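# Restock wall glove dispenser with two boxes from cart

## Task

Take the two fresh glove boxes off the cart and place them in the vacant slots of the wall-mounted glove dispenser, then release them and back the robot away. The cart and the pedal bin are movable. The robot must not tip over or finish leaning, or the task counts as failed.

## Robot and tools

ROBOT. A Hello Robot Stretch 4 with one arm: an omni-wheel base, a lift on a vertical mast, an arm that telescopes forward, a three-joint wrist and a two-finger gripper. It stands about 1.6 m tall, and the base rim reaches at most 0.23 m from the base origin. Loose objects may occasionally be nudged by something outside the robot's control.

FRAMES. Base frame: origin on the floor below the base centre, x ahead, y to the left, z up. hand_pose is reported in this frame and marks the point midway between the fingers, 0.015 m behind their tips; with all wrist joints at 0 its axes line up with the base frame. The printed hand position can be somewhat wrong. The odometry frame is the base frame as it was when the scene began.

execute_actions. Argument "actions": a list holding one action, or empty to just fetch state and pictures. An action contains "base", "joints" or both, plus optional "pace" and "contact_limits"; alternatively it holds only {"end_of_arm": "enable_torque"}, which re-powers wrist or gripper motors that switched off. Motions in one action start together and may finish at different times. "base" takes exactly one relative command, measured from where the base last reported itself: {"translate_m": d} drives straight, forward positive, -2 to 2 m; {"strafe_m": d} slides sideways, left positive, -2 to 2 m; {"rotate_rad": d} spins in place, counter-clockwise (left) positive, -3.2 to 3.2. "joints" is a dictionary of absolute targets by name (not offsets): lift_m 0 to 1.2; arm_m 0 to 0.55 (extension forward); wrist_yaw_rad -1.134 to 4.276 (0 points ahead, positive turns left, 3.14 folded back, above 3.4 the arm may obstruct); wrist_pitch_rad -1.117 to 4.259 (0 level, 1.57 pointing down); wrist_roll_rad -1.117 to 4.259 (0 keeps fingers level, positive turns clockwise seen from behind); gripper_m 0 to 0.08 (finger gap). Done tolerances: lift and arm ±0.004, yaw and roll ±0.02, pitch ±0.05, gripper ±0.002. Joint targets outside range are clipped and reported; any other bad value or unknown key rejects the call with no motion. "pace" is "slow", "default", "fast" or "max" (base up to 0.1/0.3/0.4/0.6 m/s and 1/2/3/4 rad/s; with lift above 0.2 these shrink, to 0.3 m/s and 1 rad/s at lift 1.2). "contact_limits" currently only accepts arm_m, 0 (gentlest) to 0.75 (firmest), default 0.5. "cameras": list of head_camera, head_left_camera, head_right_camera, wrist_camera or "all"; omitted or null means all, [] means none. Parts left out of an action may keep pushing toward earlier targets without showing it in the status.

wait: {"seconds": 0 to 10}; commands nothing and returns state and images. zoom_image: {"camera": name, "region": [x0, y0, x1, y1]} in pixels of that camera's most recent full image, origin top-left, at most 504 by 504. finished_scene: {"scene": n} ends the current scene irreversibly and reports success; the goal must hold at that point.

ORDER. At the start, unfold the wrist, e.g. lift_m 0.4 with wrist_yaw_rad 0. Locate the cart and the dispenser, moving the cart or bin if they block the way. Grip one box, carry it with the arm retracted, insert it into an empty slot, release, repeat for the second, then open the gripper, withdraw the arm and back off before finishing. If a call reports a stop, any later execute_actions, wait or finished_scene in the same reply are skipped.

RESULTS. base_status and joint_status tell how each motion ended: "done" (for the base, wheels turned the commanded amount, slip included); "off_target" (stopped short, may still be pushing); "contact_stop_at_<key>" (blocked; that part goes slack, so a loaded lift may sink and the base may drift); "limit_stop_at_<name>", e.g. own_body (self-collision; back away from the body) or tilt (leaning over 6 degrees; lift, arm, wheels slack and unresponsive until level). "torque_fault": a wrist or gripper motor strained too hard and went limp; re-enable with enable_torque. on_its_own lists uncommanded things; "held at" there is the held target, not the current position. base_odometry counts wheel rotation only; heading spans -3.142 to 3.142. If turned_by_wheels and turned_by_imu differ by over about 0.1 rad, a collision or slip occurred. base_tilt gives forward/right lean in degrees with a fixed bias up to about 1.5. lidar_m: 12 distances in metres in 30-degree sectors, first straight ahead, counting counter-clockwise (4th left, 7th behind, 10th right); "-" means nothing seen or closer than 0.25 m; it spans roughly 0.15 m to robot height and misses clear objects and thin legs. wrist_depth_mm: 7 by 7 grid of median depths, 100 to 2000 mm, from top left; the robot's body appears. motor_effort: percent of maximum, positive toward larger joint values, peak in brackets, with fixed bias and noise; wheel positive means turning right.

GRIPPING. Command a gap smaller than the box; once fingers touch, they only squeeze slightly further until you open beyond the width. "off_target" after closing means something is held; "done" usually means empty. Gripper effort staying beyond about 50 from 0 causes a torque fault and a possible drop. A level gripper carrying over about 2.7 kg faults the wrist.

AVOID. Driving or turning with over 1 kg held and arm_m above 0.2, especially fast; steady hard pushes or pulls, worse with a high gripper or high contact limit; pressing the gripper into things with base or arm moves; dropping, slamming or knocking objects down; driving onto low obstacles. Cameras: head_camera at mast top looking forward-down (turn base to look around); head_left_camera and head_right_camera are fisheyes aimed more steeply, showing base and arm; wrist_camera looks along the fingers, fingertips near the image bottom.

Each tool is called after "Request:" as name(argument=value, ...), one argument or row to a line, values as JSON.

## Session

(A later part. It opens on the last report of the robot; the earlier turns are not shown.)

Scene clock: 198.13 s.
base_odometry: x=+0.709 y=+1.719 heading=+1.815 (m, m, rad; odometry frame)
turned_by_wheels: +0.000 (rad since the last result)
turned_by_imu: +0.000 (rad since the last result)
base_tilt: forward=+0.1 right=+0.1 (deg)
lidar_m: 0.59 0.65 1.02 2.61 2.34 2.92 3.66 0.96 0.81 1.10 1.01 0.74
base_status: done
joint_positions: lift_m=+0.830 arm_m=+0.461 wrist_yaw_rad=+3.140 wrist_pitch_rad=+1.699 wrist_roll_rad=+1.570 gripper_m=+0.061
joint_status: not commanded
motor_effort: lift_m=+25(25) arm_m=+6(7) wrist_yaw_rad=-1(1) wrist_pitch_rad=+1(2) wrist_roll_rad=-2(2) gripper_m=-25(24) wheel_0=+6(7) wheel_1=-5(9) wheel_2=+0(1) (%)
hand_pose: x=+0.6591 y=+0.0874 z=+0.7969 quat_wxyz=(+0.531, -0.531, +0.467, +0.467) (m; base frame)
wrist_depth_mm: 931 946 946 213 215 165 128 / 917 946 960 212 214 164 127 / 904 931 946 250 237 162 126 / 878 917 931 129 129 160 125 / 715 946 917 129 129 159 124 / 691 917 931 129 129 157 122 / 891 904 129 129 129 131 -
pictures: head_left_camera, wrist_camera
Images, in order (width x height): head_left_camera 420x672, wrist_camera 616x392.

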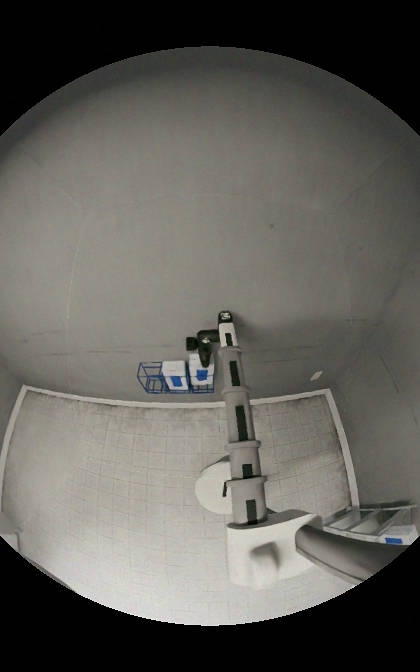

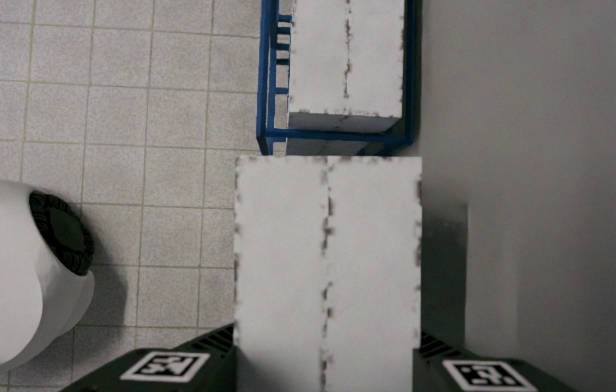

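Request:
execute_actions(
  actions=[
    {"base":{"strafe_m":0.011},"joints":{"lift_m":0.76},"pace":"slow"},
  ],
  cameras=[],
)

Request:
execute_actions(
  actions=[
    {"joints":{"gripper_m":0.074},"pace":"slow"},
  ],
  cameras=[],
)

Request:
execute_actions(
  actions=[
    {"joints":{"lift_m":0.86}},
  ],
  cameras=["head_left_camera","wrist_camera"],
)

Scene clock: 207.07 s.
base_odometry: x=+0.698 y=+1.716 heading=+1.816 (m, m, rad; odometry frame)
turned_by_wheels: +0.001 (rad since the last result)
turned_by_imu: +0.001 (rad since the last result)
base_tilt: forward=-0.1 right=+0.2 (deg)
lidar_m: 0.61 0.64 1.02 2.60 2.31 2.91 3.65 0.97 0.84 1.11 1.00 0.72
base_status: done
joint_positions: lift_m=+0.761 arm_m=+0.461 wrist_yaw_rad=+3.141 wrist_pitch_rad=+1.699 wrist_roll_rad=+1.570 gripper_m=+0.062
joint_status: all done
motor_effort: lift_m=+6(23) arm_m=+7(7) wrist_yaw_rad=-3(4) wrist_pitch_rad=+1(5) wrist_roll_rad=-3(1) gripper_m=-27(28) wheel_0=+3(7) wheel_1=+6(7) wheel_2=+0(3) (%)
hand_pose: x=+0.6591 y=+0.0874 z=+0.7285 quat_wxyz=(+0.531, -0.531, +0.467, +0.467) (m; base frame)
wrist_depth_mm: 866 891 891 151 153 161 125 / 866 866 904 150 153 160 124 / 854 866 878 125 125 158 123 / 831 866 878 122 122 156 123 / 723 842 854 119 120 155 121 / 699 854 854 117 117 153 120 / 820 831 114 115 115 128 -
pictures: none
No camera images: the call's "cameras" was empty. Leave "cameras" out to get every camera's image.

Scene clock: 207.97 s.
base_odometry: x=+0.698 y=+1.716 heading=+1.816 (m, m, rad; odometry frame)
turned_by_wheels: +0.000 (rad since the last result)
turned_by_imu: +0.000 (rad since the last result)
base_tilt: forward=+0.0 right=+0.0 (deg)
lidar_m: 0.59 0.64 1.03 2.59 2.33 2.93 3.64 0.97 0.84 1.10 1.00 0.73
base_status: not commanded
joint_positions: lift_m=+0.760 arm_m=+0.461 wrist_yaw_rad=+3.141 wrist_pitch_rad=+1.699 wrist_roll_rad=+1.570 gripper_m=+0.074
joint_status: all done
motor_effort: lift_m=+17(17) arm_m=+7(6) wrist_yaw_rad=-2(4) wrist_pitch_rad=+1(2) wrist_roll_rad=-2(1) gripper_m=+2(32) wheel_0=+3(3) wheel_1=+5(6) wheel_2=+1(0) (%)
hand_pose: x=+0.6591 y=+0.0874 z=+0.7275 quat_wxyz=(+0.531, -0.531, +0.467, +0.467) (m; base frame)
wrist_depth_mm: 854 878 878 142 144 154 127 / 854 866 891 148 144 153 126 / 842 854 854 116 116 161 125 / 842 866 866 113 113 160 125 / 715 842 842 110 109 150 123 / 683 842 842 107 107 147 123 / 842 110 105 104 104 125 -
pictures: none
No camera images: the call's "cameras" was empty. Leave "cameras" out to get every camera's image.

Scene clock: 209.40 s.
base_odometry: x=+0.698 y=+1.716 heading=+1.816 (m, m, rad; odometry frame)
turned_by_wheels: +0.000 (rad since the last result)
turned_by_imu: +0.000 (rad since the last result)
base_tilt: forward=+0.0 right=+0.1 (deg)
lidar_m: 0.60 0.65 1.03 2.59 2.34 2.91 3.66 0.99 0.83 1.10 1.02 0.72
base_status: not commanded
joint_positions: lift_m=+0.860 arm_m=+0.461 wrist_yaw_rad=+3.141 wrist_pitch_rad=+1.699 wrist_roll_rad=+1.570 gripper_m=+0.074
joint_status: all done
motor_effort: lift_m=+22(24) arm_m=+6(7) wrist_yaw_rad=-2(1) wrist_pitch_rad=+2(2) wrist_roll_rad=-2(3) gripper_m=+3(2) wheel_0=+3(3) wheel_1=+5(6) wheel_2=+0(0) (%)
hand_pose: x=+0.6591 y=+0.0874 z=+0.8271 quat_wxyz=(+0.531, -0.531, +0.467, +0.467) (m; base frame)
wrist_depth_mm: 960 960 1008 245 246 164 127 / 946 960 991 243 244 163 126 / 931 960 991 242 245 161 125 / 842 931 976 213 255 160 124 / 723 946 976 208 251 158 123 / 723 946 976 202 247 157 122 / 917 110 134 196 195 125 -
pictures: head_left_camera, wrist_camera
Images, in order (width x height): head_left_camera 420x672, wrist_camera 616x392.

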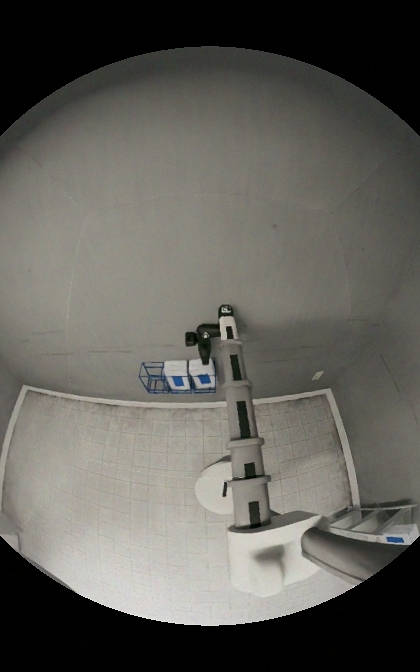

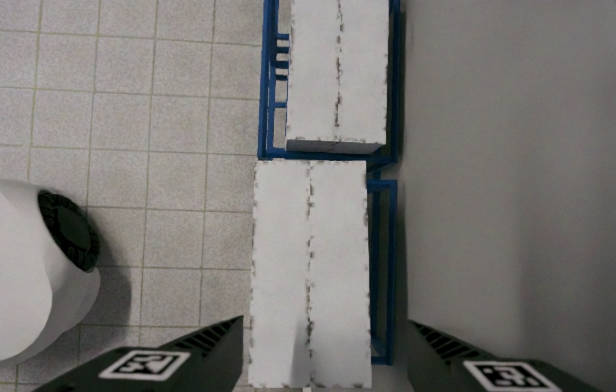

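Request:
execute_actions(
  actions=[
    {"joints":{"lift_m":0.78,"gripper_m":0.078}},
  ],
  cameras=[],
)

Request:
execute_actions(
  actions=[
    {"joints":{"gripper_m":0.058}},
  ],
  cameras=[],
)

Request:
execute_actions(
  actions=[
    {"joints":{"lift_m":0.825},"pace":"slow"},
  ],
  cameras=[],
)

Request:
execute_actions(
  actions=[
    {"base":{"strafe_m":-0.024},"pace":"slow"},
  ],
  cameras=["wrist_camera"],
)

Request:
execute_actions(
  actions=[
    {"base":{"strafe_m":0.008},"joints":{"wrist_pitch_rad":1.665,"arm_m":0.472},"pace":"slow","contact_limits":{"arm_m":0.2}},
  ],
  cameras=["head_left_camera","wrist_camera"],
)

Request:
zoom_image(
  camera="head_left_camera",
  region=[160,330,240,400],
)

Scene clock: 221.63 s.
base_odometry: x=+0.698 y=+1.716 heading=+1.816 (m, m, rad; odometry frame)
turned_by_wheels: +0.000 (rad since the last result)
turned_by_imu: +0.000 (rad since the last result)
base_tilt: forward=+0.0 right=+0.0 (deg)
lidar_m: 0.61 0.62 1.03 2.61 2.32 2.89 3.68 0.96 0.85 1.11 0.97 0.74
base_status: not commanded
joint_positions: lift_m=+0.780 arm_m=+0.461 wrist_yaw_rad=+3.141 wrist_pitch_rad=+1.699 wrist_roll_rad=+1.570 gripper_m=+0.078
joint_status: all done
motor_effort: lift_m=+18(22) arm_m=+6(7) wrist_yaw_rad=-2(2) wrist_pitch_rad=+2(1) wrist_roll_rad=-2(2) gripper_m=+1(0) wheel_0=+3(3) wheel_1=+6(5) wheel_2=+1(0) (%)
hand_pose: x=+0.6591 y=+0.0874 z=+0.7475 quat_wxyz=(+0.531, -0.531, +0.467, +0.467) (m; base frame)
wrist_depth_mm: 866 891 904 163 165 164 127 / 878 891 904 162 164 163 126 / 866 891 917 137 178 162 126 / 866 878 878 133 133 160 124 / 715 866 904 129 129 158 124 / 683 878 878 125 126 157 122 / 854 110 122 123 122 125 -
pictures: none
No camera images: the call's "cameras" was empty. Leave "cameras" out to get every camera's image.

Scene clock: 222.60 s.
base_odometry: x=+0.698 y=+1.716 heading=+1.816 (m, m, rad; odometry frame)
turned_by_wheels: +0.000 (rad since the last result)
turned_by_imu: +0.000 (rad since the last result)
base_tilt: forward=+0.0 right=+0.0 (deg)
lidar_m: 0.62 0.64 1.01 2.61 2.32 2.93 3.65 0.97 0.84 1.10 0.99 0.73
base_status: not commanded
joint_positions: lift_m=+0.780 arm_m=+0.461 wrist_yaw_rad=+3.140 wrist_pitch_rad=+1.699 wrist_roll_rad=+1.570 gripper_m=+0.062
joint_status: gripper_m off_target (ended at +0.062, target +0.058)
motor_effort: lift_m=+18(18) arm_m=+7(6) wrist_yaw_rad=-2(3) wrist_pitch_rad=+1(2) wrist_roll_rad=-3(2) gripper_m=-27(22) wheel_0=+3(3) wheel_1=+6(6) wheel_2=+1(1) (%)
hand_pose: x=+0.6591 y=+0.0874 z=+0.7475 quat_wxyz=(+0.531, -0.531, +0.467, +0.467) (m; base frame)
wrist_depth_mm: 878 891 917 163 165 164 127 / 878 878 891 162 164 163 126 / 866 891 891 137 178 161 125 / 866 878 904 133 133 160 125 / 707 878 866 129 129 158 123 / 683 866 866 126 126 156 122 / 854 854 122 122 122 131 -
pictures: none
No camera images: the call's "cameras" was empty. Leave "cameras" out to get every camera's image.

Scene clock: 223.83 s.
base_odometry: x=+0.698 y=+1.716 heading=+1.816 (m, m, rad; odometry frame)
turned_by_wheels: +0.000 (rad since the last result)
turned_by_imu: +0.000 (rad since the last result)
base_tilt: forward=+0.1 right=-0.1 (deg)
lidar_m: 0.60 0.64 1.01 2.58 2.33 2.91 3.66 0.97 0.86 1.11 1.01 0.72
base_status: not commanded
joint_positions: lift_m=+0.825 arm_m=+0.461 wrist_yaw_rad=+3.140 wrist_pitch_rad=+1.699 wrist_roll_rad=+1.570 gripper_m=+0.062
joint_status: all done
motor_effort: lift_m=+25(25) arm_m=+7(6) wrist_yaw_rad=-2(1) wrist_pitch_rad=+2(2) wrist_roll_rad=-3(2) gripper_m=-27(26) wheel_0=+3(3) wheel_1=+5(6) wheel_2=+1(1) (%)
hand_pose: x=+0.6591 y=+0.0874 z=+0.7919 quat_wxyz=(+0.531, -0.531, +0.467, +0.467) (m; base frame)
wrist_depth_mm: 917 946 960 207 210 166 128 / 917 946 946 206 208 164 127 / 917 931 946 136 206 163 126 / 842 917 946 132 133 162 125 / 707 904 931 129 129 159 124 / 707 904 931 126 126 158 123 / 866 891 122 123 122 132 -
pictures: none
No camera images: the call's "cameras" was empty. Leave "cameras" out to get every camera's image.

Scene clock: 225.03 s.
base_odometry: x=+0.721 y=+1.722 heading=+1.816 (m, m, rad; odometry frame)
turned_by_wheels: +0.000 (rad since the last result)
turned_by_imu: +0.000 (rad since the last result)
base_tilt: forward=+0.1 right=+0.1 (deg)
lidar_m: 0.63 0.64 1.03 2.62 2.36 2.95 3.66 0.96 0.82 1.08 1.02 0.74
base_status: done
joint_positions: lift_m=+0.825 arm_m=+0.461 wrist_yaw_rad=+3.140 wrist_pitch_rad=+1.699 wrist_roll_rad=+1.570 gripper_m=+0.062
joint_status: not commanded
motor_effort: lift_m=+25(25) arm_m=+7(6) wrist_yaw_rad=-1(2) wrist_pitch_rad=+2(1) wrist_roll_rad=-2(2) gripper_m=-28(28) wheel_0=+7(10) wheel_1=-4(7) wheel_2=+0(1) (%)
hand_pose: x=+0.6591 y=+0.0874 z=+0.7919 quat_wxyz=(+0.531, -0.531, +0.467, +0.467) (m; base frame)
wrist_depth_mm: 917 931 960 208 211 166 128 / 917 946 946 214 220 164 127 / 904 931 917 119 119 163 126 / 854 904 931 120 119 161 125 / 707 917 904 120 120 160 124 / 707 904 904 121 120 157 123 / 891 904 122 121 121 131 -
pictures: wrist_camera
Images, in order (width x height): wrist_camera 616x392.

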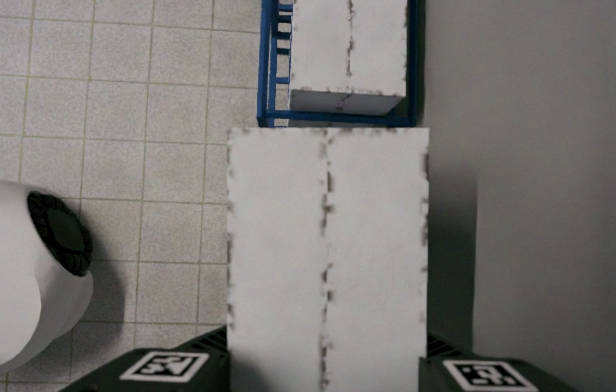

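Scene clock: 225.97 s.
base_odometry: x=+0.713 y=+1.720 heading=+1.817 (m, m, rad; odometry frame)
turned_by_wheels: +0.000 (rad since the last result)
turned_by_imu: +0.000 (rad since the last result)
base_tilt: forward=+0.1 right=+0.0 (deg)
lidar_m: 0.61 0.65 1.05 2.61 2.34 2.95 3.66 0.95 0.83 1.10 0.99 0.73
base_status: done
joint_positions: lift_m=+0.825 arm_m=+0.471 wrist_yaw_rad=+3.140 wrist_pitch_rad=+1.664 wrist_roll_rad=+1.570 gripper_m=+0.062
joint_status: all done
motor_effort: lift_m=+24(24) arm_m=+7(7) wrist_yaw_rad=-1(2) wrist_pitch_rad=+2(12) wrist_roll_rad=-3(2) gripper_m=-27(27) wheel_0=-1(6) wheel_1=+6(6) wheel_2=+0(3) (%)
contact_limits: arm_m 0.2
hand_pose: x=+0.6616 y=+0.0874 z=+0.7911 quat_wxyz=(+0.523, -0.523, +0.476, +0.476) (m; base frame)
wrist_depth_mm: 931 946 960 206 208 160 122 / 931 946 931 205 211 160 122 / 931 931 960 124 123 158 121 / 809 946 946 123 123 157 120 / 707 931 931 123 123 155 119 / 699 931 917 123 122 153 118 / 891 904 123 122 122 126 -
pictures: head_left_camera, wrist_camera
Images, in order (width x height): head_left_camera 420x672, wrist_camera 616x392.

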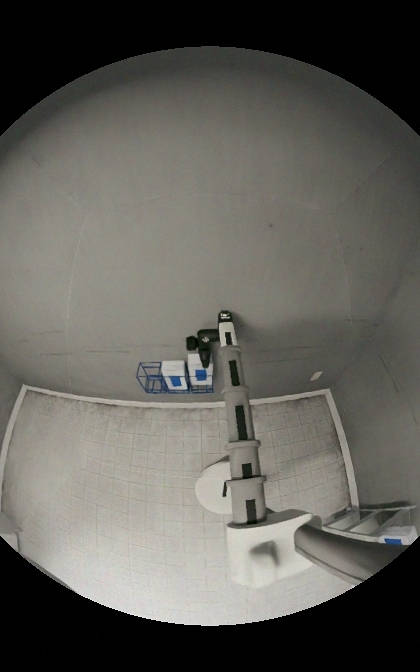

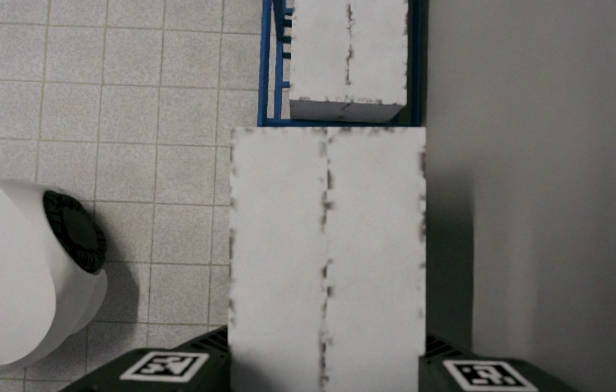

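Region (160, 330, 240, 400) of head_left_camera's 420x672 image, scaled by 6.300, with more detail than that image has; it fills the top 441 rows of this view, and the rest is white.

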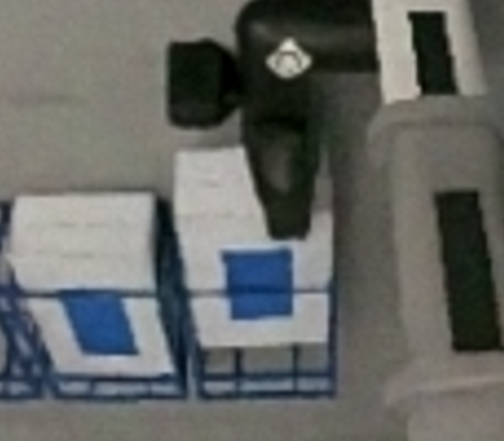

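Request:
execute_actions(
  actions=[
    {"joints":{"lift_m":0.765,"wrist_roll_rad":1.605},"pace":"slow"},
  ],
  cameras=["head_left_camera","wrist_camera"],
)

Request:
zoom_image(
  camera="head_left_camera",
  region=[160,330,240,400],
)

Scene clock: 233.83 s.
base_odometry: x=+0.713 y=+1.720 heading=+1.817 (m, m, rad; odometry frame)
turned_by_wheels: +0.000 (rad since the last result)
turned_by_imu: +0.000 (rad since the last result)
base_tilt: forward=+0.0 right=+0.1 (deg)
lidar_m: 0.63 0.62 1.01 2.62 2.35 2.93 3.66 0.96 0.82 1.07 1.02 0.74
base_status: not commanded
joint_positions: lift_m=+0.765 arm_m=+0.471 wrist_yaw_rad=+3.140 wrist_pitch_rad=+1.664 wrist_roll_rad=+1.605 gripper_m=+0.062
joint_status: all done
motor_effort: lift_m=+19(24) arm_m=+7(7) wrist_yaw_rad=+1(0) wrist_pitch_rad=+2(2) wrist_roll_rad=-1(5) gripper_m=-26(27) wheel_0=+0(1) wheel_1=+6(6) wheel_2=+0(0) (%)
hand_pose: x=+0.6616 y=+0.0874 z=+0.7315 quat_wxyz=(+0.532, -0.513, +0.485, +0.468) (m; base frame)
wrist_depth_mm: 891 891 904 146 147 152 - / 891 878 904 174 174 152 117 / 866 891 891 124 124 152 117 / 866 866 878 124 123 152 117 / 699 854 878 123 123 151 116 / 668 878 866 123 122 151 116 / 798 854 122 122 122 126 -
pictures: head_left_camera, wrist_camera
Images, in order (width x height): head_left_camera 420x672, wrist_camera 616x392.

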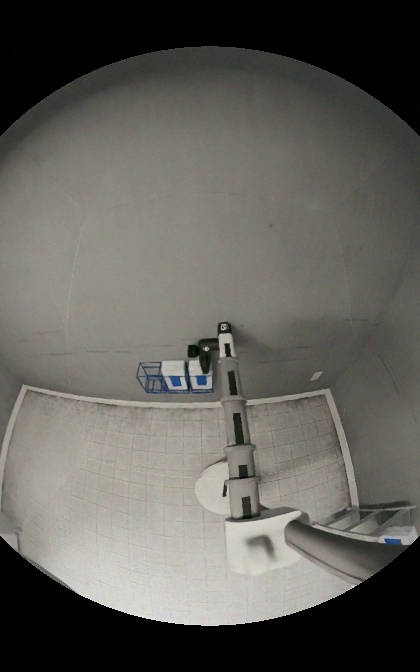

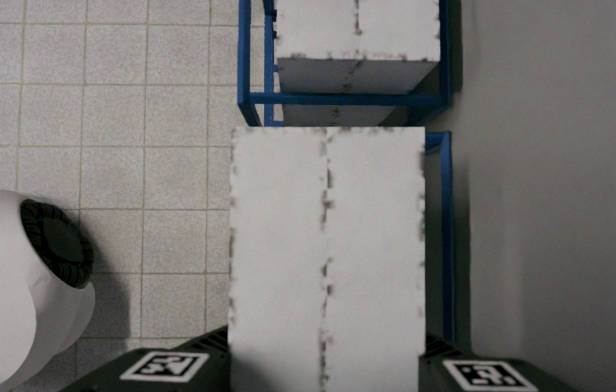

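Region (160, 330, 240, 400) of head_left_camera's 420x672 image, scaled by 6.300, with more detail than that image has; it fills the top 441 rows of this view, and the rest is white.

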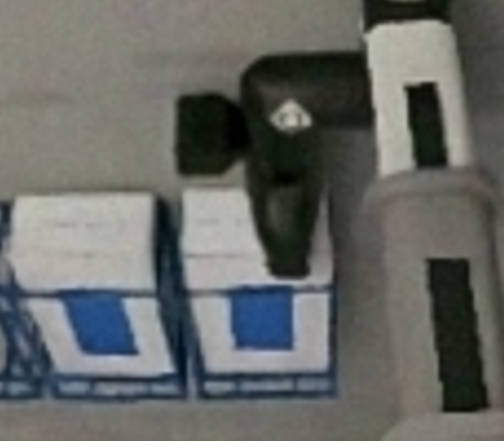

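Past the bar.

Request:
execute_actions(
  actions=[
    {"joints":{"gripper_m":0.074},"pace":"slow"},
  ],
  cameras=[],
)

Request:
execute_actions(
  actions=[
    {"joints":{"lift_m":0.86}},
  ],
  cameras=["wrist_camera"],
)

Scene clock: 238.27 s.
base_odometry: x=+0.713 y=+1.720 heading=+1.817 (m, m, rad; odometry frame)
turned_by_wheels: +0.000 (rad since the last result)
turned_by_imu: +0.000 (rad since the last result)
base_tilt: forward=+0.0 right=+0.1 (deg)
lidar_m: 0.65 0.63 1.04 2.62 2.35 2.95 3.66 0.94 0.82 1.08 1.00 0.72
base_status: not commanded
joint_positions: lift_m=+0.765 arm_m=+0.471 wrist_yaw_rad=+3.140 wrist_pitch_rad=+1.665 wrist_roll_rad=+1.605 gripper_m=+0.074
joint_status: all done
motor_effort: lift_m=+19(19) arm_m=+6(7) wrist_yaw_rad=+0(0) wrist_pitch_rad=+1(2) wrist_roll_rad=+0(0) gripper_m=+2(30) wheel_0=+0(0) wheel_1=+5(6) wheel_2=+0(0) (%)
hand_pose: x=+0.6618 y=+0.0874 z=+0.7315 quat_wxyz=(+0.532, -0.514, +0.484, +0.468) (m; base frame)
wrist_depth_mm: 891 891 904 146 148 150 - / 866 904 891 178 182 150 118 / 878 878 904 145 145 151 115 / 866 878 878 144 144 150 116 / 699 878 866 143 143 150 115 / 661 854 878 142 142 150 - / 741 110 134 141 141 124 -
pictures: none
No camera images: the call's "cameras" was empty. Leave "cameras" out to get every camera's image.

Scene clock: 239.67 s.
base_odometry: x=+0.713 y=+1.720 heading=+1.817 (m, m, rad; odometry frame)
turned_by_wheels: +0.000 (rad since the last result)
turned_by_imu: +0.000 (rad since the last result)
base_tilt: forward=+0.1 right=+0.1 (deg)
lidar_m: 0.61 0.63 1.03 2.60 2.35 2.94 3.64 0.95 0.83 1.10 0.99 0.72
base_status: not commanded
joint_positions: lift_m=+0.860 arm_m=+0.471 wrist_yaw_rad=+3.140 wrist_pitch_rad=+1.665 wrist_roll_rad=+1.605 gripper_m=+0.074
joint_status: all done
motor_effort: lift_m=+22(24) arm_m=+7(7) wrist_yaw_rad=-2(1) wrist_pitch_rad=+1(1) wrist_roll_rad=-1(2) gripper_m=+3(3) wheel_0=+0(0) wheel_1=+5(5) wheel_2=+0(0) (%)
hand_pose: x=+0.6618 y=+0.0874 z=+0.8263 quat_wxyz=(+0.532, -0.514, +0.484, +0.467) (m; base frame)
wrist_depth_mm: 976 1025 991 245 245 150 - / 976 991 991 242 244 150 118 / 960 976 991 277 250 151 116 / 931 960 976 239 241 151 116 / 750 960 976 237 238 150 115 / 741 946 960 236 237 150 118 / 788 110 134 715 236 125 -
pictures: wrist_camera
Images, in order (width x height): wrist_camera 616x392.

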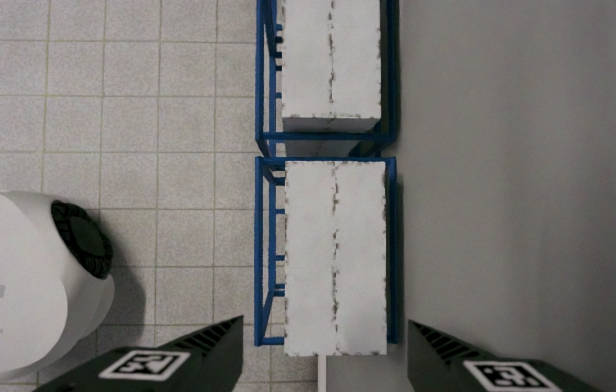

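Request:
execute_actions(
  actions=[
    {"base":{"translate_m":-0.65},"joints":{"arm_m":0.1,"lift_m":1.03,"gripper_m":0.08,"wrist_pitch_rad":1.57,"wrist_roll_rad":1.3}},
  ],
  cameras=[],
)

Request:
execute_actions(
  actions=[
    {"base":{"rotate_rad":-1.63}},
  ],
  cameras=[],
)

Request:
execute_actions(
  actions=[
    {"base":{"translate_m":0.27},"joints":{"arm_m":0.43}},
  ],
)

Scene clock: 253.73 s.
base_odometry: x=+0.871 y=+1.089 heading=+1.816 (m, m, rad; odometry frame)
turned_by_wheels: +0.000 (rad since the last result)
turned_by_imu: +0.000 (rad since the last result)
base_tilt: forward=-0.1 right=+0.1 (deg)
lidar_m: 1.27 1.30 1.98 2.13 2.13 2.93 2.95 1.55 0.69 0.66 1.13 1.40
base_status: done
joint_positions: lift_m=+1.030 arm_m=+0.101 wrist_yaw_rad=+3.140 wrist_pitch_rad=+1.570 wrist_roll_rad=+1.300 gripper_m=+0.080
joint_status: all done
motor_effort: lift_m=+21(23) arm_m=-6(8) wrist_yaw_rad=-1(0) wrist_pitch_rad=+0(7) wrist_roll_rad=-1(7) gripper_m=+2(3) wheel_0=-1(8) wheel_1=-2(9) wheel_2=-2(9) (%)
hand_pose: x=+0.2720 y=+0.0874 z=+0.9954 quat_wxyz=(+0.428, -0.562, +0.429, +0.563) (m; base frame)
wrist_depth_mm: 1255 1229 1205 1205 1205 1182 1138 / 1255 1229 1205 1205 1160 1182 1160 / 1255 1182 1205 1182 1138 1138 1138 / 1205 1205 960 1160 1160 1138 1138 / 1205 960 960 1160 1160 1118 1118 / 517 1182 931 1160 1118 1098 1078 / 1182 110 141 1118 1160 125 1118
pictures: none
No camera images: the call's "cameras" was empty. Leave "cameras" out to get every camera's image.

Scene clock: 256.10 s.
base_odometry: x=+0.871 y=+1.089 heading=+0.187 (m, m, rad; odometry frame)
turned_by_wheels: -1.629 (rad since the last result)
turned_by_imu: -1.596 (rad since the last result)
base_tilt: forward=+0.1 right=+0.1 (deg)
lidar_m: 0.65 1.13 1.44 1.25 1.31 1.86 2.55 2.09 2.77 2.89 1.63 0.69
base_status: done
joint_positions: lift_m=+1.030 arm_m=+0.101 wrist_yaw_rad=+3.140 wrist_pitch_rad=+1.570 wrist_roll_rad=+1.300 gripper_m=+0.080
joint_status: not commanded
motor_effort: lift_m=+21(22) arm_m=-6(6) wrist_yaw_rad=-1(3) wrist_pitch_rad=-1(0) wrist_roll_rad=-1(0) gripper_m=+0(2) wheel_0=+3(7) wheel_1=+5(10) wheel_2=+3(9) (%)
hand_pose: x=+0.2720 y=+0.0874 z=+0.9955 quat_wxyz=(+0.428, -0.562, +0.429, +0.563) (m; base frame)
wrist_depth_mm: 1255 1229 1229 1205 1182 1160 1160 / 1229 1229 1182 1182 1182 1182 1138 / 1205 1182 1205 1182 1182 1138 1138 / 1182 1182 946 1138 1160 1138 1138 / 1205 976 976 1138 1160 1118 1118 / 517 1160 931 1138 1138 991 707 / 1182 110 141 1138 1138 125 707
pictures: none
No camera images: the call's "cameras" was empty. Leave "cameras" out to get every camera's image.

Scene clock: 258.47 s.
base_odometry: x=+1.136 y=+1.140 heading=+0.188 (m, m, rad; odometry frame)
turned_by_wheels: +0.000 (rad since the last result)
turned_by_imu: +0.000 (rad since the last result)
base_tilt: forward=+0.2 right=+0.0 (deg)
lidar_m: 0.38 0.41 1.13 1.35 1.34 1.89 2.47 2.37 3.06 2.90 1.22 0.42
base_status: done
joint_positions: lift_m=+1.030 arm_m=+0.429 wrist_yaw_rad=+3.140 wrist_pitch_rad=+1.570 wrist_roll_rad=+1.300 gripper_m=+0.080
joint_status: all done
motor_effort: lift_m=+21(21) arm_m=+6(8) wrist_yaw_rad=-1(3) wrist_pitch_rad=-1(1) wrist_roll_rad=-2(2) gripper_m=+3(1) wheel_0=+3(6) wheel_1=+5(9) wheel_2=-1(8) (%)
hand_pose: x=+0.5998 y=+0.0874 z=+0.9955 quat_wxyz=(+0.428, -0.562, +0.429, +0.563) (m; base frame)
wrist_depth_mm: 1255 1229 1205 1182 1182 891 517 / 1229 1205 1182 1160 1160 788 480 / 1205 991 1205 1160 1160 707 452 / 991 960 249 484 1042 603 424 / 976 976 248 484 477 521 394 / 1182 1160 245 473 473 517 375 / 1205 110 141 473 469 124 343
pictures: head_camera, head_left_camera, head_right_camera, wrist_camera
Images, in order (width x height): head_camera 420x560, head_left_camera 420x672, head_right_camera 420x672, wrist_camera 616x392.

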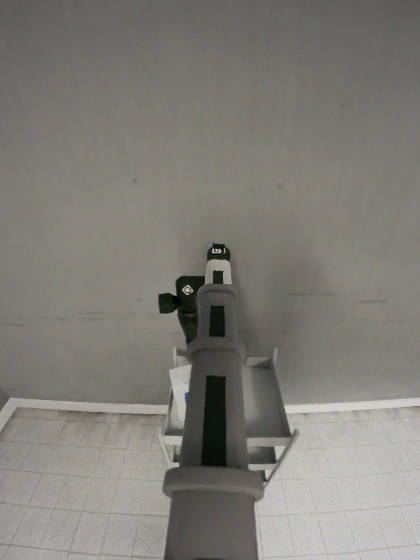

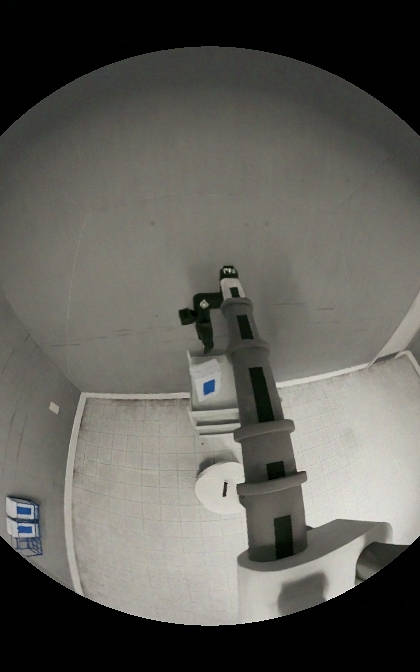

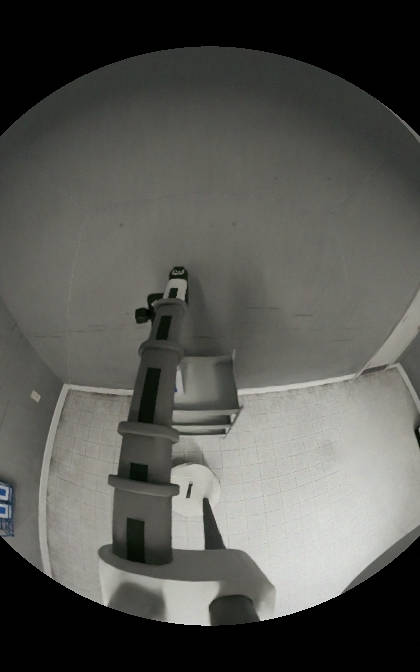

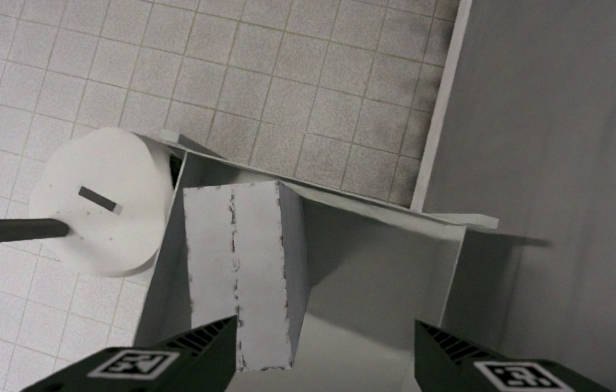

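Request:
execute_actions(
  actions=[
    {"base":{"strafe_m":-0.01},"joints":{"arm_m":0.375,"lift_m":0.975,"wrist_roll_rad":1.23}},
  ],
  cameras=["wrist_camera"],
)

Scene clock: 266.77 s.
base_odometry: x=+1.138 y=+1.130 heading=+0.187 (m, m, rad; odometry frame)
turned_by_wheels: +0.000 (rad since the last result)
turned_by_imu: +0.000 (rad since the last result)
base_tilt: forward=-0.1 right=+0.0 (deg)
lidar_m: 0.38 0.41 1.14 1.37 1.35 1.90 2.41 2.35 3.03 2.89 1.23 0.41
base_status: done
joint_positions: lift_m=+0.975 arm_m=+0.376 wrist_yaw_rad=+3.140 wrist_pitch_rad=+1.570 wrist_roll_rad=+1.230 gripper_m=+0.080
joint_status: all done
motor_effort: lift_m=+17(20) arm_m=-7(7) wrist_yaw_rad=+0(0) wrist_pitch_rad=-1(2) wrist_roll_rad=-4(3) gripper_m=+1(0) wheel_0=+2(8) wheel_1=-5(8) wheel_2=+0(5) (%)
hand_pose: x=+0.5471 y=+0.0874 z=+0.9407 quat_wxyz=(+0.408, -0.577, +0.409, +0.577) (m; base frame)
wrist_depth_mm: 1205 1160 1160 1118 1118 1098 676 / 1160 1138 1118 1118 1098 1008 634 / 1160 904 1118 1138 1098 917 585 / 931 917 436 191 430 768 535 / 1138 904 433 189 424 415 455 / 1138 1118 427 189 421 415 452 / 1138 110 140 187 186 125 418
pictures: wrist_camera
Images, in order (width x height): wrist_camera 616x392.

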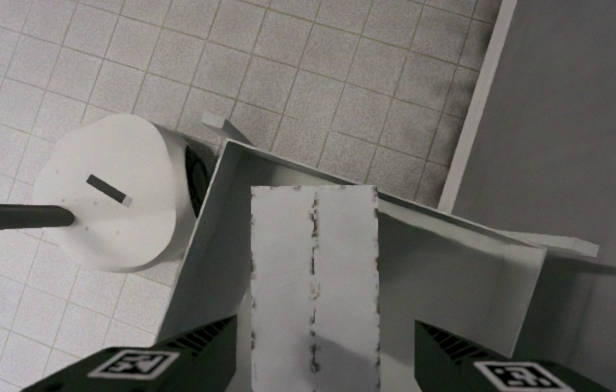

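Request:
execute_actions(
  actions=[
    {"joints":{"arm_m":0.371,"lift_m":0.912},"pace":"slow"},
  ],
  cameras=["wrist_camera"],
)

Request:
execute_actions(
  actions=[
    {"joints":{"gripper_m":0.055}},
  ],
  cameras=[],
)

Request:
execute_actions(
  actions=[
    {"joints":{"lift_m":1.03}},
  ],
  cameras=["wrist_camera"],
)

Scene clock: 278.60 s.
base_odometry: x=+1.138 y=+1.130 heading=+0.187 (m, m, rad; odometry frame)
turned_by_wheels: +0.000 (rad since the last result)
turned_by_imu: +0.000 (rad since the last result)
base_tilt: forward=+0.0 right=+0.0 (deg)
lidar_m: 0.39 0.42 1.14 1.37 1.34 1.90 2.41 2.36 3.04 2.91 1.22 0.42
base_status: not commanded
joint_positions: lift_m=+0.912 arm_m=+0.372 wrist_yaw_rad=+3.140 wrist_pitch_rad=+1.570 wrist_roll_rad=+1.230 gripper_m=+0.080
joint_status: all done
motor_effort: lift_m=+17(16) arm_m=-7(7) wrist_yaw_rad=+0(0) wrist_pitch_rad=-1(1) wrist_roll_rad=-2(3) gripper_m=+1(1) wheel_0=+2(2) wheel_1=-5(5) wheel_2=+0(0) (%)
hand_pose: x=+0.5431 y=+0.0874 z=+0.8778 quat_wxyz=(+0.408, -0.577, +0.409, +0.577) (m; base frame)
wrist_depth_mm: 1118 1078 1098 1098 1060 1025 691 / 1098 1098 1060 1060 1042 1025 640 / 866 854 373 1060 1025 946 585 / 854 831 330 128 127 759 539 / 866 842 338 127 126 357 325 / 1060 1042 158 126 125 351 317 / 1078 110 126 125 124 125 322
pictures: wrist_camera
Images, in order (width x height): wrist_camera 616x392.

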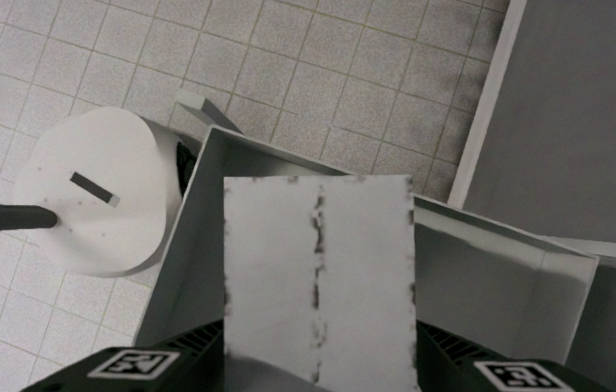

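Scene clock: 279.60 s.
base_odometry: x=+1.138 y=+1.130 heading=+0.187 (m, m, rad; odometry frame)
turned_by_wheels: +0.000 (rad since the last result)
turned_by_imu: +0.000 (rad since the last result)
base_tilt: forward=+0.1 right=+0.1 (deg)
lidar_m: 0.38 0.42 1.14 1.37 1.32 1.90 2.41 2.35 3.02 2.88 1.21 0.42
base_status: not commanded
joint_positions: lift_m=+0.912 arm_m=+0.372 wrist_yaw_rad=+3.140 wrist_pitch_rad=+1.570 wrist_roll_rad=+1.230 gripper_m=+0.060
joint_status: gripper_m off_target (ended at +0.060, target +0.055)
motor_effort: lift_m=+17(17) arm_m=-6(7) wrist_yaw_rad=+0(1) wrist_pitch_rad=-1(1) wrist_roll_rad=-2(2) gripper_m=-24(17) wheel_0=+2(2) wheel_1=-5(5) wheel_2=+0(0) (%)
hand_pose: x=+0.5430 y=+0.0874 z=+0.8778 quat_wxyz=(+0.408, -0.577, +0.409, +0.577) (m; base frame)
wrist_depth_mm: 1098 1118 1098 1060 1042 1042 691 / 1118 1078 1060 1060 1025 1042 634 / 878 854 370 1042 1042 946 591 / 854 854 330 128 127 759 549 / 842 854 340 127 125 357 329 / 1078 1042 368 126 125 353 319 / 1060 353 125 125 123 135 322
pictures: none
No camera images: the call's "cameras" was empty. Leave "cameras" out to get every camera's image.

Scene clock: 281.13 s.
base_odometry: x=+1.138 y=+1.130 heading=+0.187 (m, m, rad; odometry frame)
turned_by_wheels: +0.000 (rad since the last result)
turned_by_imu: +0.000 (rad since the last result)
base_tilt: forward=+0.0 right=-0.1 (deg)
lidar_m: 0.39 0.41 1.13 1.37 1.33 1.92 2.40 2.36 3.04 2.91 1.22 0.41
base_status: not commanded
joint_positions: lift_m=+1.030 arm_m=+0.372 wrist_yaw_rad=+3.140 wrist_pitch_rad=+1.570 wrist_roll_rad=+1.230 gripper_m=+0.060
joint_status: all done
motor_effort: lift_m=+25(25) arm_m=-7(7) wrist_yaw_rad=+0(0) wrist_pitch_rad=-1(1) wrist_roll_rad=-2(3) gripper_m=-25(25) wheel_0=+2(3) wheel_1=-5(5) wheel_2=+0(0) (%)
hand_pose: x=+0.5431 y=+0.0874 z=+0.9952 quat_wxyz=(+0.408, -0.577, +0.409, +0.577) (m; base frame)
wrist_depth_mm: 1229 1229 1205 1182 1182 1160 691 / 1205 1229 1182 1182 1182 1060 640 / 1229 991 1182 1160 1160 931 585 / 976 960 960 129 128 798 539 / 1205 960 439 128 127 469 484 / 1205 1205 430 126 125 469 462 / 1182 1160 126 125 124 135 427
pictures: wrist_camera
Images, in order (width x height): wrist_camera 616x392.

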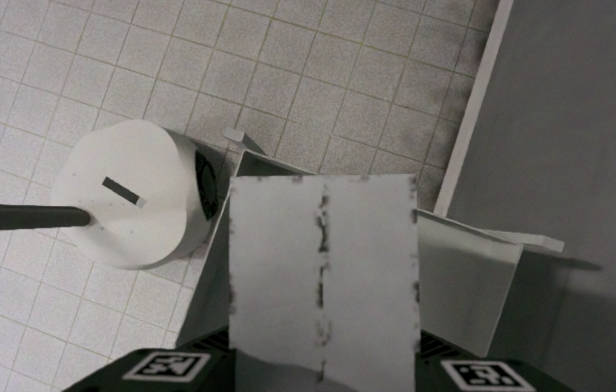

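Request:
execute_actions(
  actions=[
    {"base":{"translate_m":-0.61},"joints":{"arm_m":0.15,"wrist_roll_rad":1.57}},
  ],
  cameras=[],
)

Request:
execute_actions(
  actions=[
    {"base":{"rotate_rad":1.6},"joints":{"wrist_pitch_rad":1.74}},
  ],
  cameras=[],
)

Request:
execute_actions(
  actions=[
    {"base":{"translate_m":0.65},"joints":{"arm_m":0.36,"lift_m":1.0}},
  ],
)

Scene clock: 291.63 s.
base_odometry: x=+0.539 y=+1.017 heading=+0.187 (m, m, rad; odometry frame)
turned_by_wheels: +0.000 (rad since the last result)
turned_by_imu: -0.001 (rad since the last result)
base_tilt: forward=+0.1 right=+0.1 (deg)
lidar_m: 0.27 0.27 1.43 1.24 1.40 1.88 2.29 1.75 2.31 2.89 2.15 1.50
base_status: done
joint_positions: lift_m=+1.030 arm_m=+0.151 wrist_yaw_rad=+3.140 wrist_pitch_rad=+1.570 wrist_roll_rad=+1.570 gripper_m=+0.060
joint_status: all done
motor_effort: lift_m=+24(25) arm_m=-6(7) wrist_yaw_rad=+1(0) wrist_pitch_rad=+0(3) wrist_roll_rad=-1(4) gripper_m=-23(25) wheel_0=-2(10) wheel_1=-2(10) wheel_2=-1(12) (%)
hand_pose: x=+0.3220 y=+0.0874 z=+0.9952 quat_wxyz=(+0.500, -0.500, +0.500, +0.500) (m; base frame)
wrist_depth_mm: 1205 1205 1205 1205 1160 1182 1160 / 1229 1229 1182 1182 1160 1138 1118 / 1205 1205 1182 1160 1182 1160 1118 / 1229 1160 976 129 128 1138 1098 / 1205 1205 946 128 127 1160 1118 / 1205 946 946 126 125 1118 1098 / 564 615 126 125 124 135 1098
pictures: none
No camera images: the call's "cameras" was empty. Leave "cameras" out to get every camera's image.

Scene clock: 293.97 s.
base_odometry: x=+0.539 y=+1.017 heading=+1.786 (m, m, rad; odometry frame)
turned_by_wheels: +1.600 (rad since the last result)
turned_by_imu: +1.567 (rad since the last result)
base_tilt: forward=+0.0 right=+0.1 (deg)
lidar_m: 0.33 0.33 1.89 2.07 1.76 2.38 2.92 2.07 1.04 0.99 1.48 1.41
base_status: done
joint_positions: lift_m=+1.030 arm_m=+0.151 wrist_yaw_rad=+3.140 wrist_pitch_rad=+1.739 wrist_roll_rad=+1.570 gripper_m=+0.060
joint_status: all done
motor_effort: lift_m=+24(25) arm_m=-6(6) wrist_yaw_rad=+1(2) wrist_pitch_rad=+3(10) wrist_roll_rad=-1(1) gripper_m=-23(24) wheel_0=-1(8) wheel_1=-4(9) wheel_2=-1(6) (%)
hand_pose: x=+0.3577 y=+0.0873 z=+0.9982 quat_wxyz=(+0.540, -0.540, +0.457, +0.456) (m; base frame)
wrist_depth_mm: 1118 1160 1160 1205 1229 1255 1255 / 1098 1118 1138 1182 1205 1308 1281 / 1098 1118 1138 1205 1229 1229 1229 / 1078 904 1118 129 128 1205 1255 / 1042 878 904 128 127 1229 1255 / 891 878 891 127 126 1229 1229 / 1060 878 126 125 124 135 1255
pictures: none
No camera images: the call's "cameras" was empty. Leave "cameras" out to get every camera's image.

Scene clock: 297.63 s.
base_odometry: x=+0.400 y=+1.652 heading=+1.787 (m, m, rad; odometry frame)
turned_by_wheels: +0.001 (rad since the last result)
turned_by_imu: +0.000 (rad since the last result)
base_tilt: forward=+0.1 right=+0.0 (deg)
lidar_m: 0.53 0.57 0.99 2.30 2.09 2.40 3.77 2.07 1.11 1.40 1.03 0.62
base_status: done
joint_positions: lift_m=+1.000 arm_m=+0.359 wrist_yaw_rad=+3.140 wrist_pitch_rad=+1.738 wrist_roll_rad=+1.570 gripper_m=+0.060
joint_status: all done
motor_effort: lift_m=+20(24) arm_m=+6(8) wrist_yaw_rad=-2(1) wrist_pitch_rad=+4(8) wrist_roll_rad=-1(0) gripper_m=-25(25) wheel_0=+2(8) wheel_1=+4(8) wheel_2=+1(8) (%)
hand_pose: x=+0.5654 y=+0.0874 z=+0.9685 quat_wxyz=(+0.540, -0.540, +0.457, +0.456) (m; base frame)
wrist_depth_mm: 1060 1098 1138 1160 525 307 231 / 1060 1098 1098 1160 517 306 230 / 1060 1098 1118 1118 517 307 230 / 854 1078 1098 129 128 306 231 / 842 931 1078 128 127 306 230 / 842 1060 1078 126 125 303 229 / 1025 1042 126 125 124 135 223
pictures: head_camera, head_left_camera, head_right_camera, wrist_camera
Images, in order (width x height): head_camera 420x560, head_left_camera 420x672, head_right_camera 420x672, wrist_camera 616x392.

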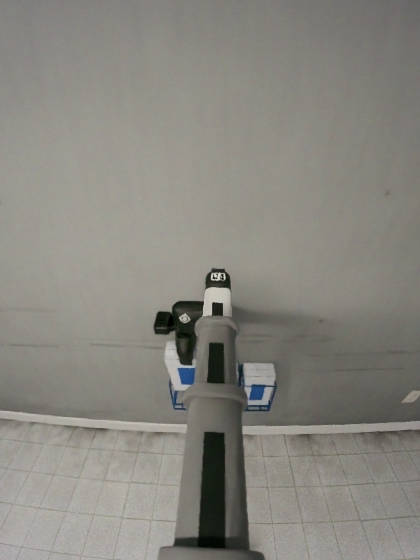

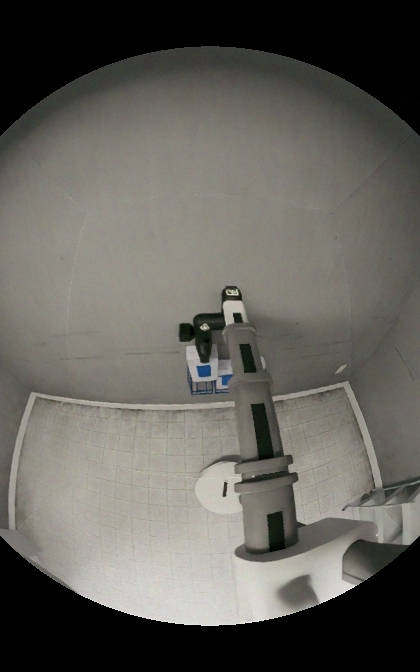

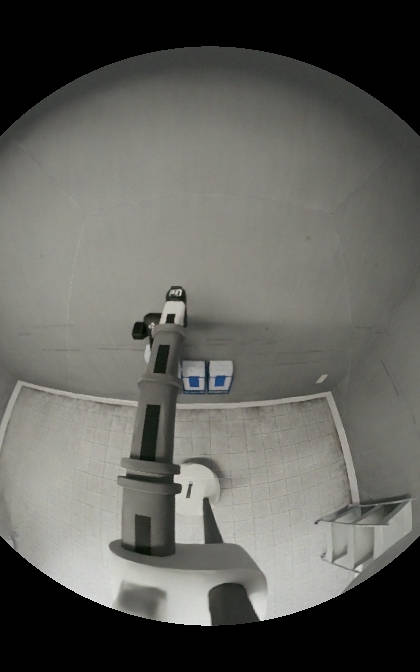

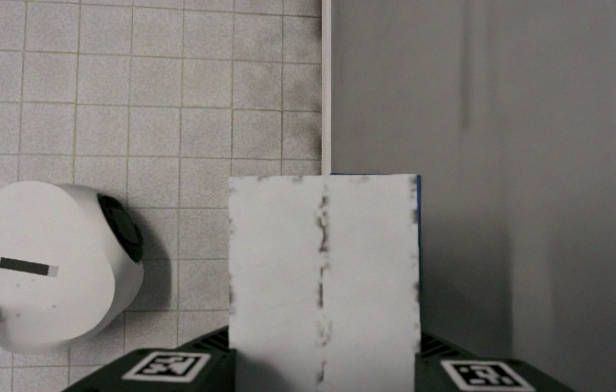

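Request:
execute_actions(
  actions=[
    {"joints":{"arm_m":0.432},"pace":"slow","contact_limits":{"arm_m":0.2}},
  ],
  cameras=[],
)

Request:
execute_actions(
  actions=[
    {"joints":{"lift_m":0.945},"pace":"slow"},
  ],
  cameras=["head_left_camera","wrist_camera"],
)

Request:
zoom_image(
  camera="head_left_camera",
  region=[160,330,250,410],
)

Scene clock: 311.40 s.
base_odometry: x=+0.400 y=+1.652 heading=+1.787 (m, m, rad; odometry frame)
turned_by_wheels: +0.000 (rad since the last result)
turned_by_imu: +0.000 (rad since the last result)
base_tilt: forward=+0.0 right=+0.1 (deg)
lidar_m: 0.59 0.62 0.99 2.28 2.09 2.39 3.77 2.07 1.09 1.42 1.03 0.63
base_status: not commanded
joint_positions: lift_m=+1.000 arm_m=+0.431 wrist_yaw_rad=+3.140 wrist_pitch_rad=+1.738 wrist_roll_rad=+1.570 gripper_m=+0.060
joint_status: all done
motor_effort: lift_m=+20(20) arm_m=+7(7) wrist_yaw_rad=-1(1) wrist_pitch_rad=+4(4) wrist_roll_rad=-1(3) gripper_m=-26(24) wheel_0=+2(2) wheel_1=+3(3) wheel_2=+1(1) (%)
contact_limits: arm_m 0.2
hand_pose: x=+0.6373 y=+0.0874 z=+0.9685 quat_wxyz=(+0.540, -0.540, +0.457, +0.456) (m; base frame)
wrist_depth_mm: 1060 1078 1118 1025 310 183 144 / 1078 1078 1098 1008 309 183 145 / 1078 1078 1118 991 310 182 144 / 854 1060 1060 129 128 182 144 / 854 1098 1098 128 127 182 144 / 831 1060 1060 127 126 181 144 / 1008 1042 125 125 124 135 -
pictures: none
No camera images: the call's "cameras" was empty. Leave "cameras" out to get every camera's image.

Scene clock: 312.73 s.
base_odometry: x=+0.400 y=+1.652 heading=+1.787 (m, m, rad; odometry frame)
turned_by_wheels: +0.000 (rad since the last result)
turned_by_imu: +0.000 (rad since the last result)
base_tilt: forward=+0.0 right=+0.0 (deg)
lidar_m: 0.60 0.65 1.00 2.29 2.08 2.38 3.74 2.09 1.10 1.41 1.03 0.64
base_status: not commanded
joint_positions: lift_m=+0.945 arm_m=+0.431 wrist_yaw_rad=+3.140 wrist_pitch_rad=+1.738 wrist_roll_rad=+1.570 gripper_m=+0.060
joint_status: all done
motor_effort: lift_m=+16(20) arm_m=+7(7) wrist_yaw_rad=+0(0) wrist_pitch_rad=+4(4) wrist_roll_rad=-2(0) gripper_m=-25(25) wheel_0=+2(2) wheel_1=+4(3) wheel_2=+1(1) (%)
hand_pose: x=+0.6373 y=+0.0874 z=+0.9138 quat_wxyz=(+0.540, -0.540, +0.457, +0.456) (m; base frame)
wrist_depth_mm: 1025 1025 1078 1008 307 182 143 / 1008 1025 1060 960 307 182 144 / 976 1025 1025 960 307 181 144 / 866 1025 1042 128 128 181 144 / 798 1025 1025 127 126 181 143 / 778 1025 1042 126 125 180 143 / 976 1008 125 125 124 135 -
pictures: head_left_camera, wrist_camera
Images, in order (width x height): head_left_camera 420x672, wrist_camera 616x392.

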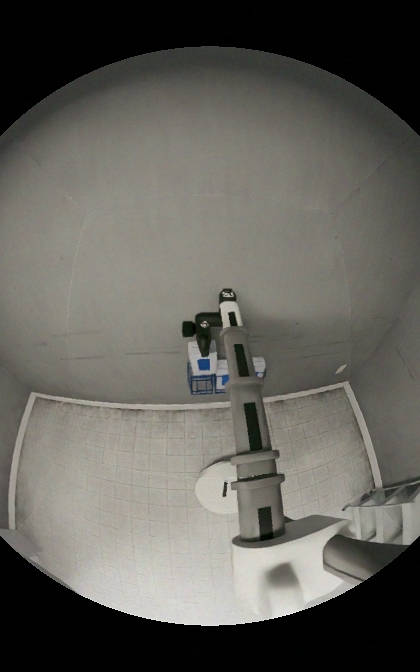

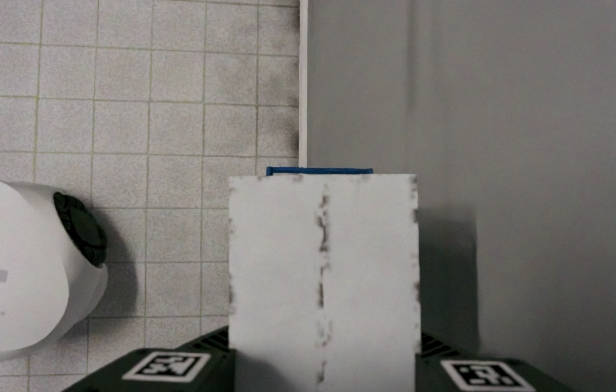

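Region (160, 330, 250, 410) of head_left_camera's 420x672 image, scaled by 5.600, with more detail than that image has.

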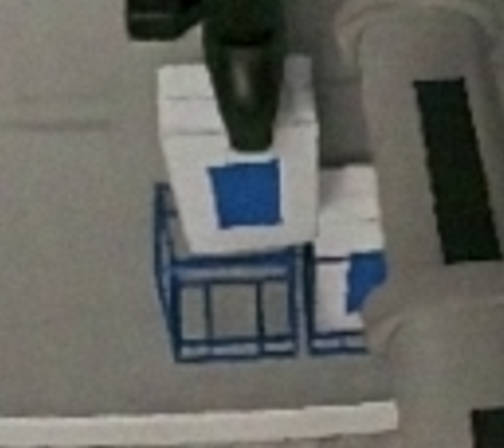

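Request:
execute_actions(
  actions=[
    {"base":{"strafe_m":0.012},"joints":{"lift_m":0.952},"pace":"slow"},
  ],
  cameras=[],
)

Request:
execute_actions(
  actions=[
    {"joints":{"lift_m":0.925},"pace":"slow"},
  ],
  cameras=["head_left_camera","wrist_camera"],
)

Request:
zoom_image(
  camera="head_left_camera",
  region=[160,330,250,410],
)

Scene clock: 321.77 s.
base_odometry: x=+0.388 y=+1.649 heading=+1.787 (m, m, rad; odometry frame)
turned_by_wheels: +0.000 (rad since the last result)
turned_by_imu: +0.000 (rad since the last result)
base_tilt: forward=+0.0 right=+0.1 (deg)
lidar_m: 0.59 0.72 1.00 2.27 2.08 2.39 3.75 2.07 1.11 1.42 1.02 0.62
base_status: done
joint_positions: lift_m=+0.952 arm_m=+0.431 wrist_yaw_rad=+3.140 wrist_pitch_rad=+1.738 wrist_roll_rad=+1.570 gripper_m=+0.060
joint_status: all done
motor_effort: lift_m=+25(26) arm_m=+7(7) wrist_yaw_rad=+1(1) wrist_pitch_rad=+4(4) wrist_roll_rad=-3(1) gripper_m=-27(26) wheel_0=-3(4) wheel_1=+3(9) wheel_2=+0(1) (%)
hand_pose: x=+0.6373 y=+0.0874 z=+0.9201 quat_wxyz=(+0.540, -0.540, +0.457, +0.456) (m; base frame)
wrist_depth_mm: 1025 1060 1078 1025 312 183 145 / 1008 1060 1060 1008 310 182 144 / 991 1025 1060 991 309 182 145 / 842 1008 1042 129 128 182 144 / 798 1025 1042 128 127 182 143 / 788 1025 1042 126 125 181 143 / 991 1008 126 125 124 135 -
pictures: none
No camera images: the call's "cameras" was empty. Leave "cameras" out to get every camera's image.

Scene clock: 322.80 s.
base_odometry: x=+0.388 y=+1.649 heading=+1.787 (m, m, rad; odometry frame)
turned_by_wheels: +0.000 (rad since the last result)
turned_by_imu: +0.001 (rad since the last result)
base_tilt: forward=+0.0 right=+0.0 (deg)
lidar_m: 0.59 0.72 0.99 2.27 2.05 2.38 3.76 2.09 1.10 1.42 1.02 0.64
base_status: not commanded
joint_positions: lift_m=+0.926 arm_m=+0.431 wrist_yaw_rad=+3.142 wrist_pitch_rad=+1.739 wrist_roll_rad=+1.570 gripper_m=+0.060
joint_status: all done
motor_effort: lift_m=+8(24) arm_m=+7(7) wrist_yaw_rad=-7(7) wrist_pitch_rad=+3(5) wrist_roll_rad=-2(1) gripper_m=-25(25) wheel_0=+2(3) wheel_1=+3(3) wheel_2=+1(1) (%)
hand_pose: x=+0.6373 y=+0.0874 z=+0.8945 quat_wxyz=(+0.540, -0.541, +0.456, +0.457) (m; base frame)
wrist_depth_mm: 1008 1042 1078 946 306 181 143 / 991 1025 1060 946 303 180 143 / 976 1025 1042 904 301 180 142 / 904 1042 1025 127 127 179 142 / 768 1008 1025 125 125 179 142 / 768 991 1008 123 122 178 142 / 946 991 121 121 121 135 -
pictures: head_left_camera, wrist_camera
Images, in order (width x height): head_left_camera 420x672, wrist_camera 616x392.

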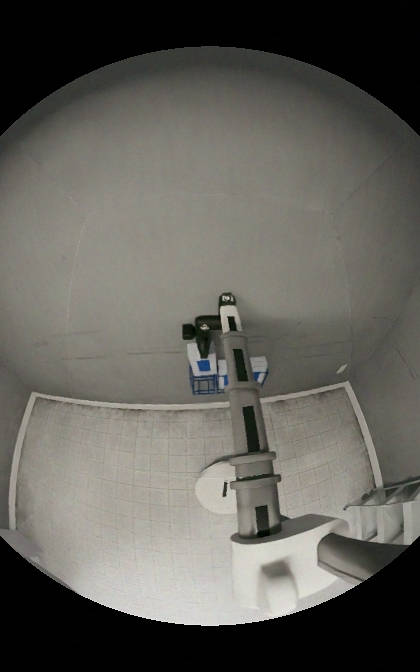

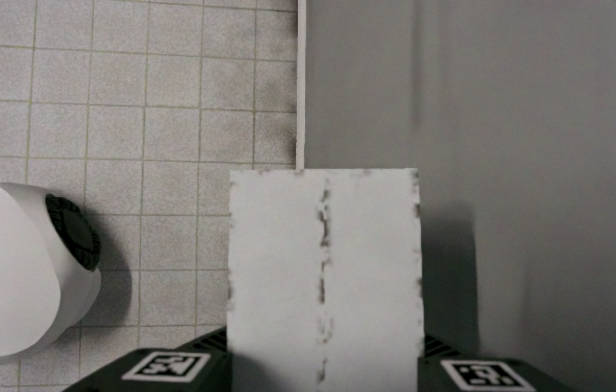

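Region (160, 330, 250, 410) of head_left_camera's 420x672 image, scaled by 5.600, with more detail than that image has.

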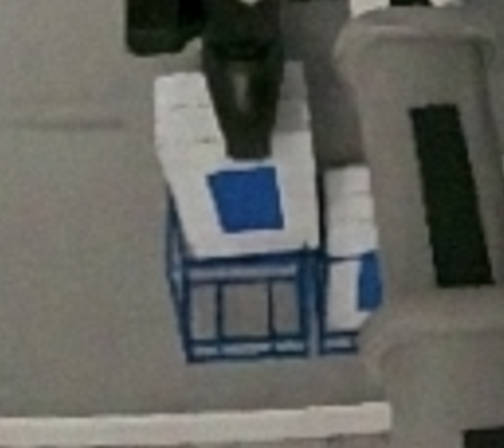

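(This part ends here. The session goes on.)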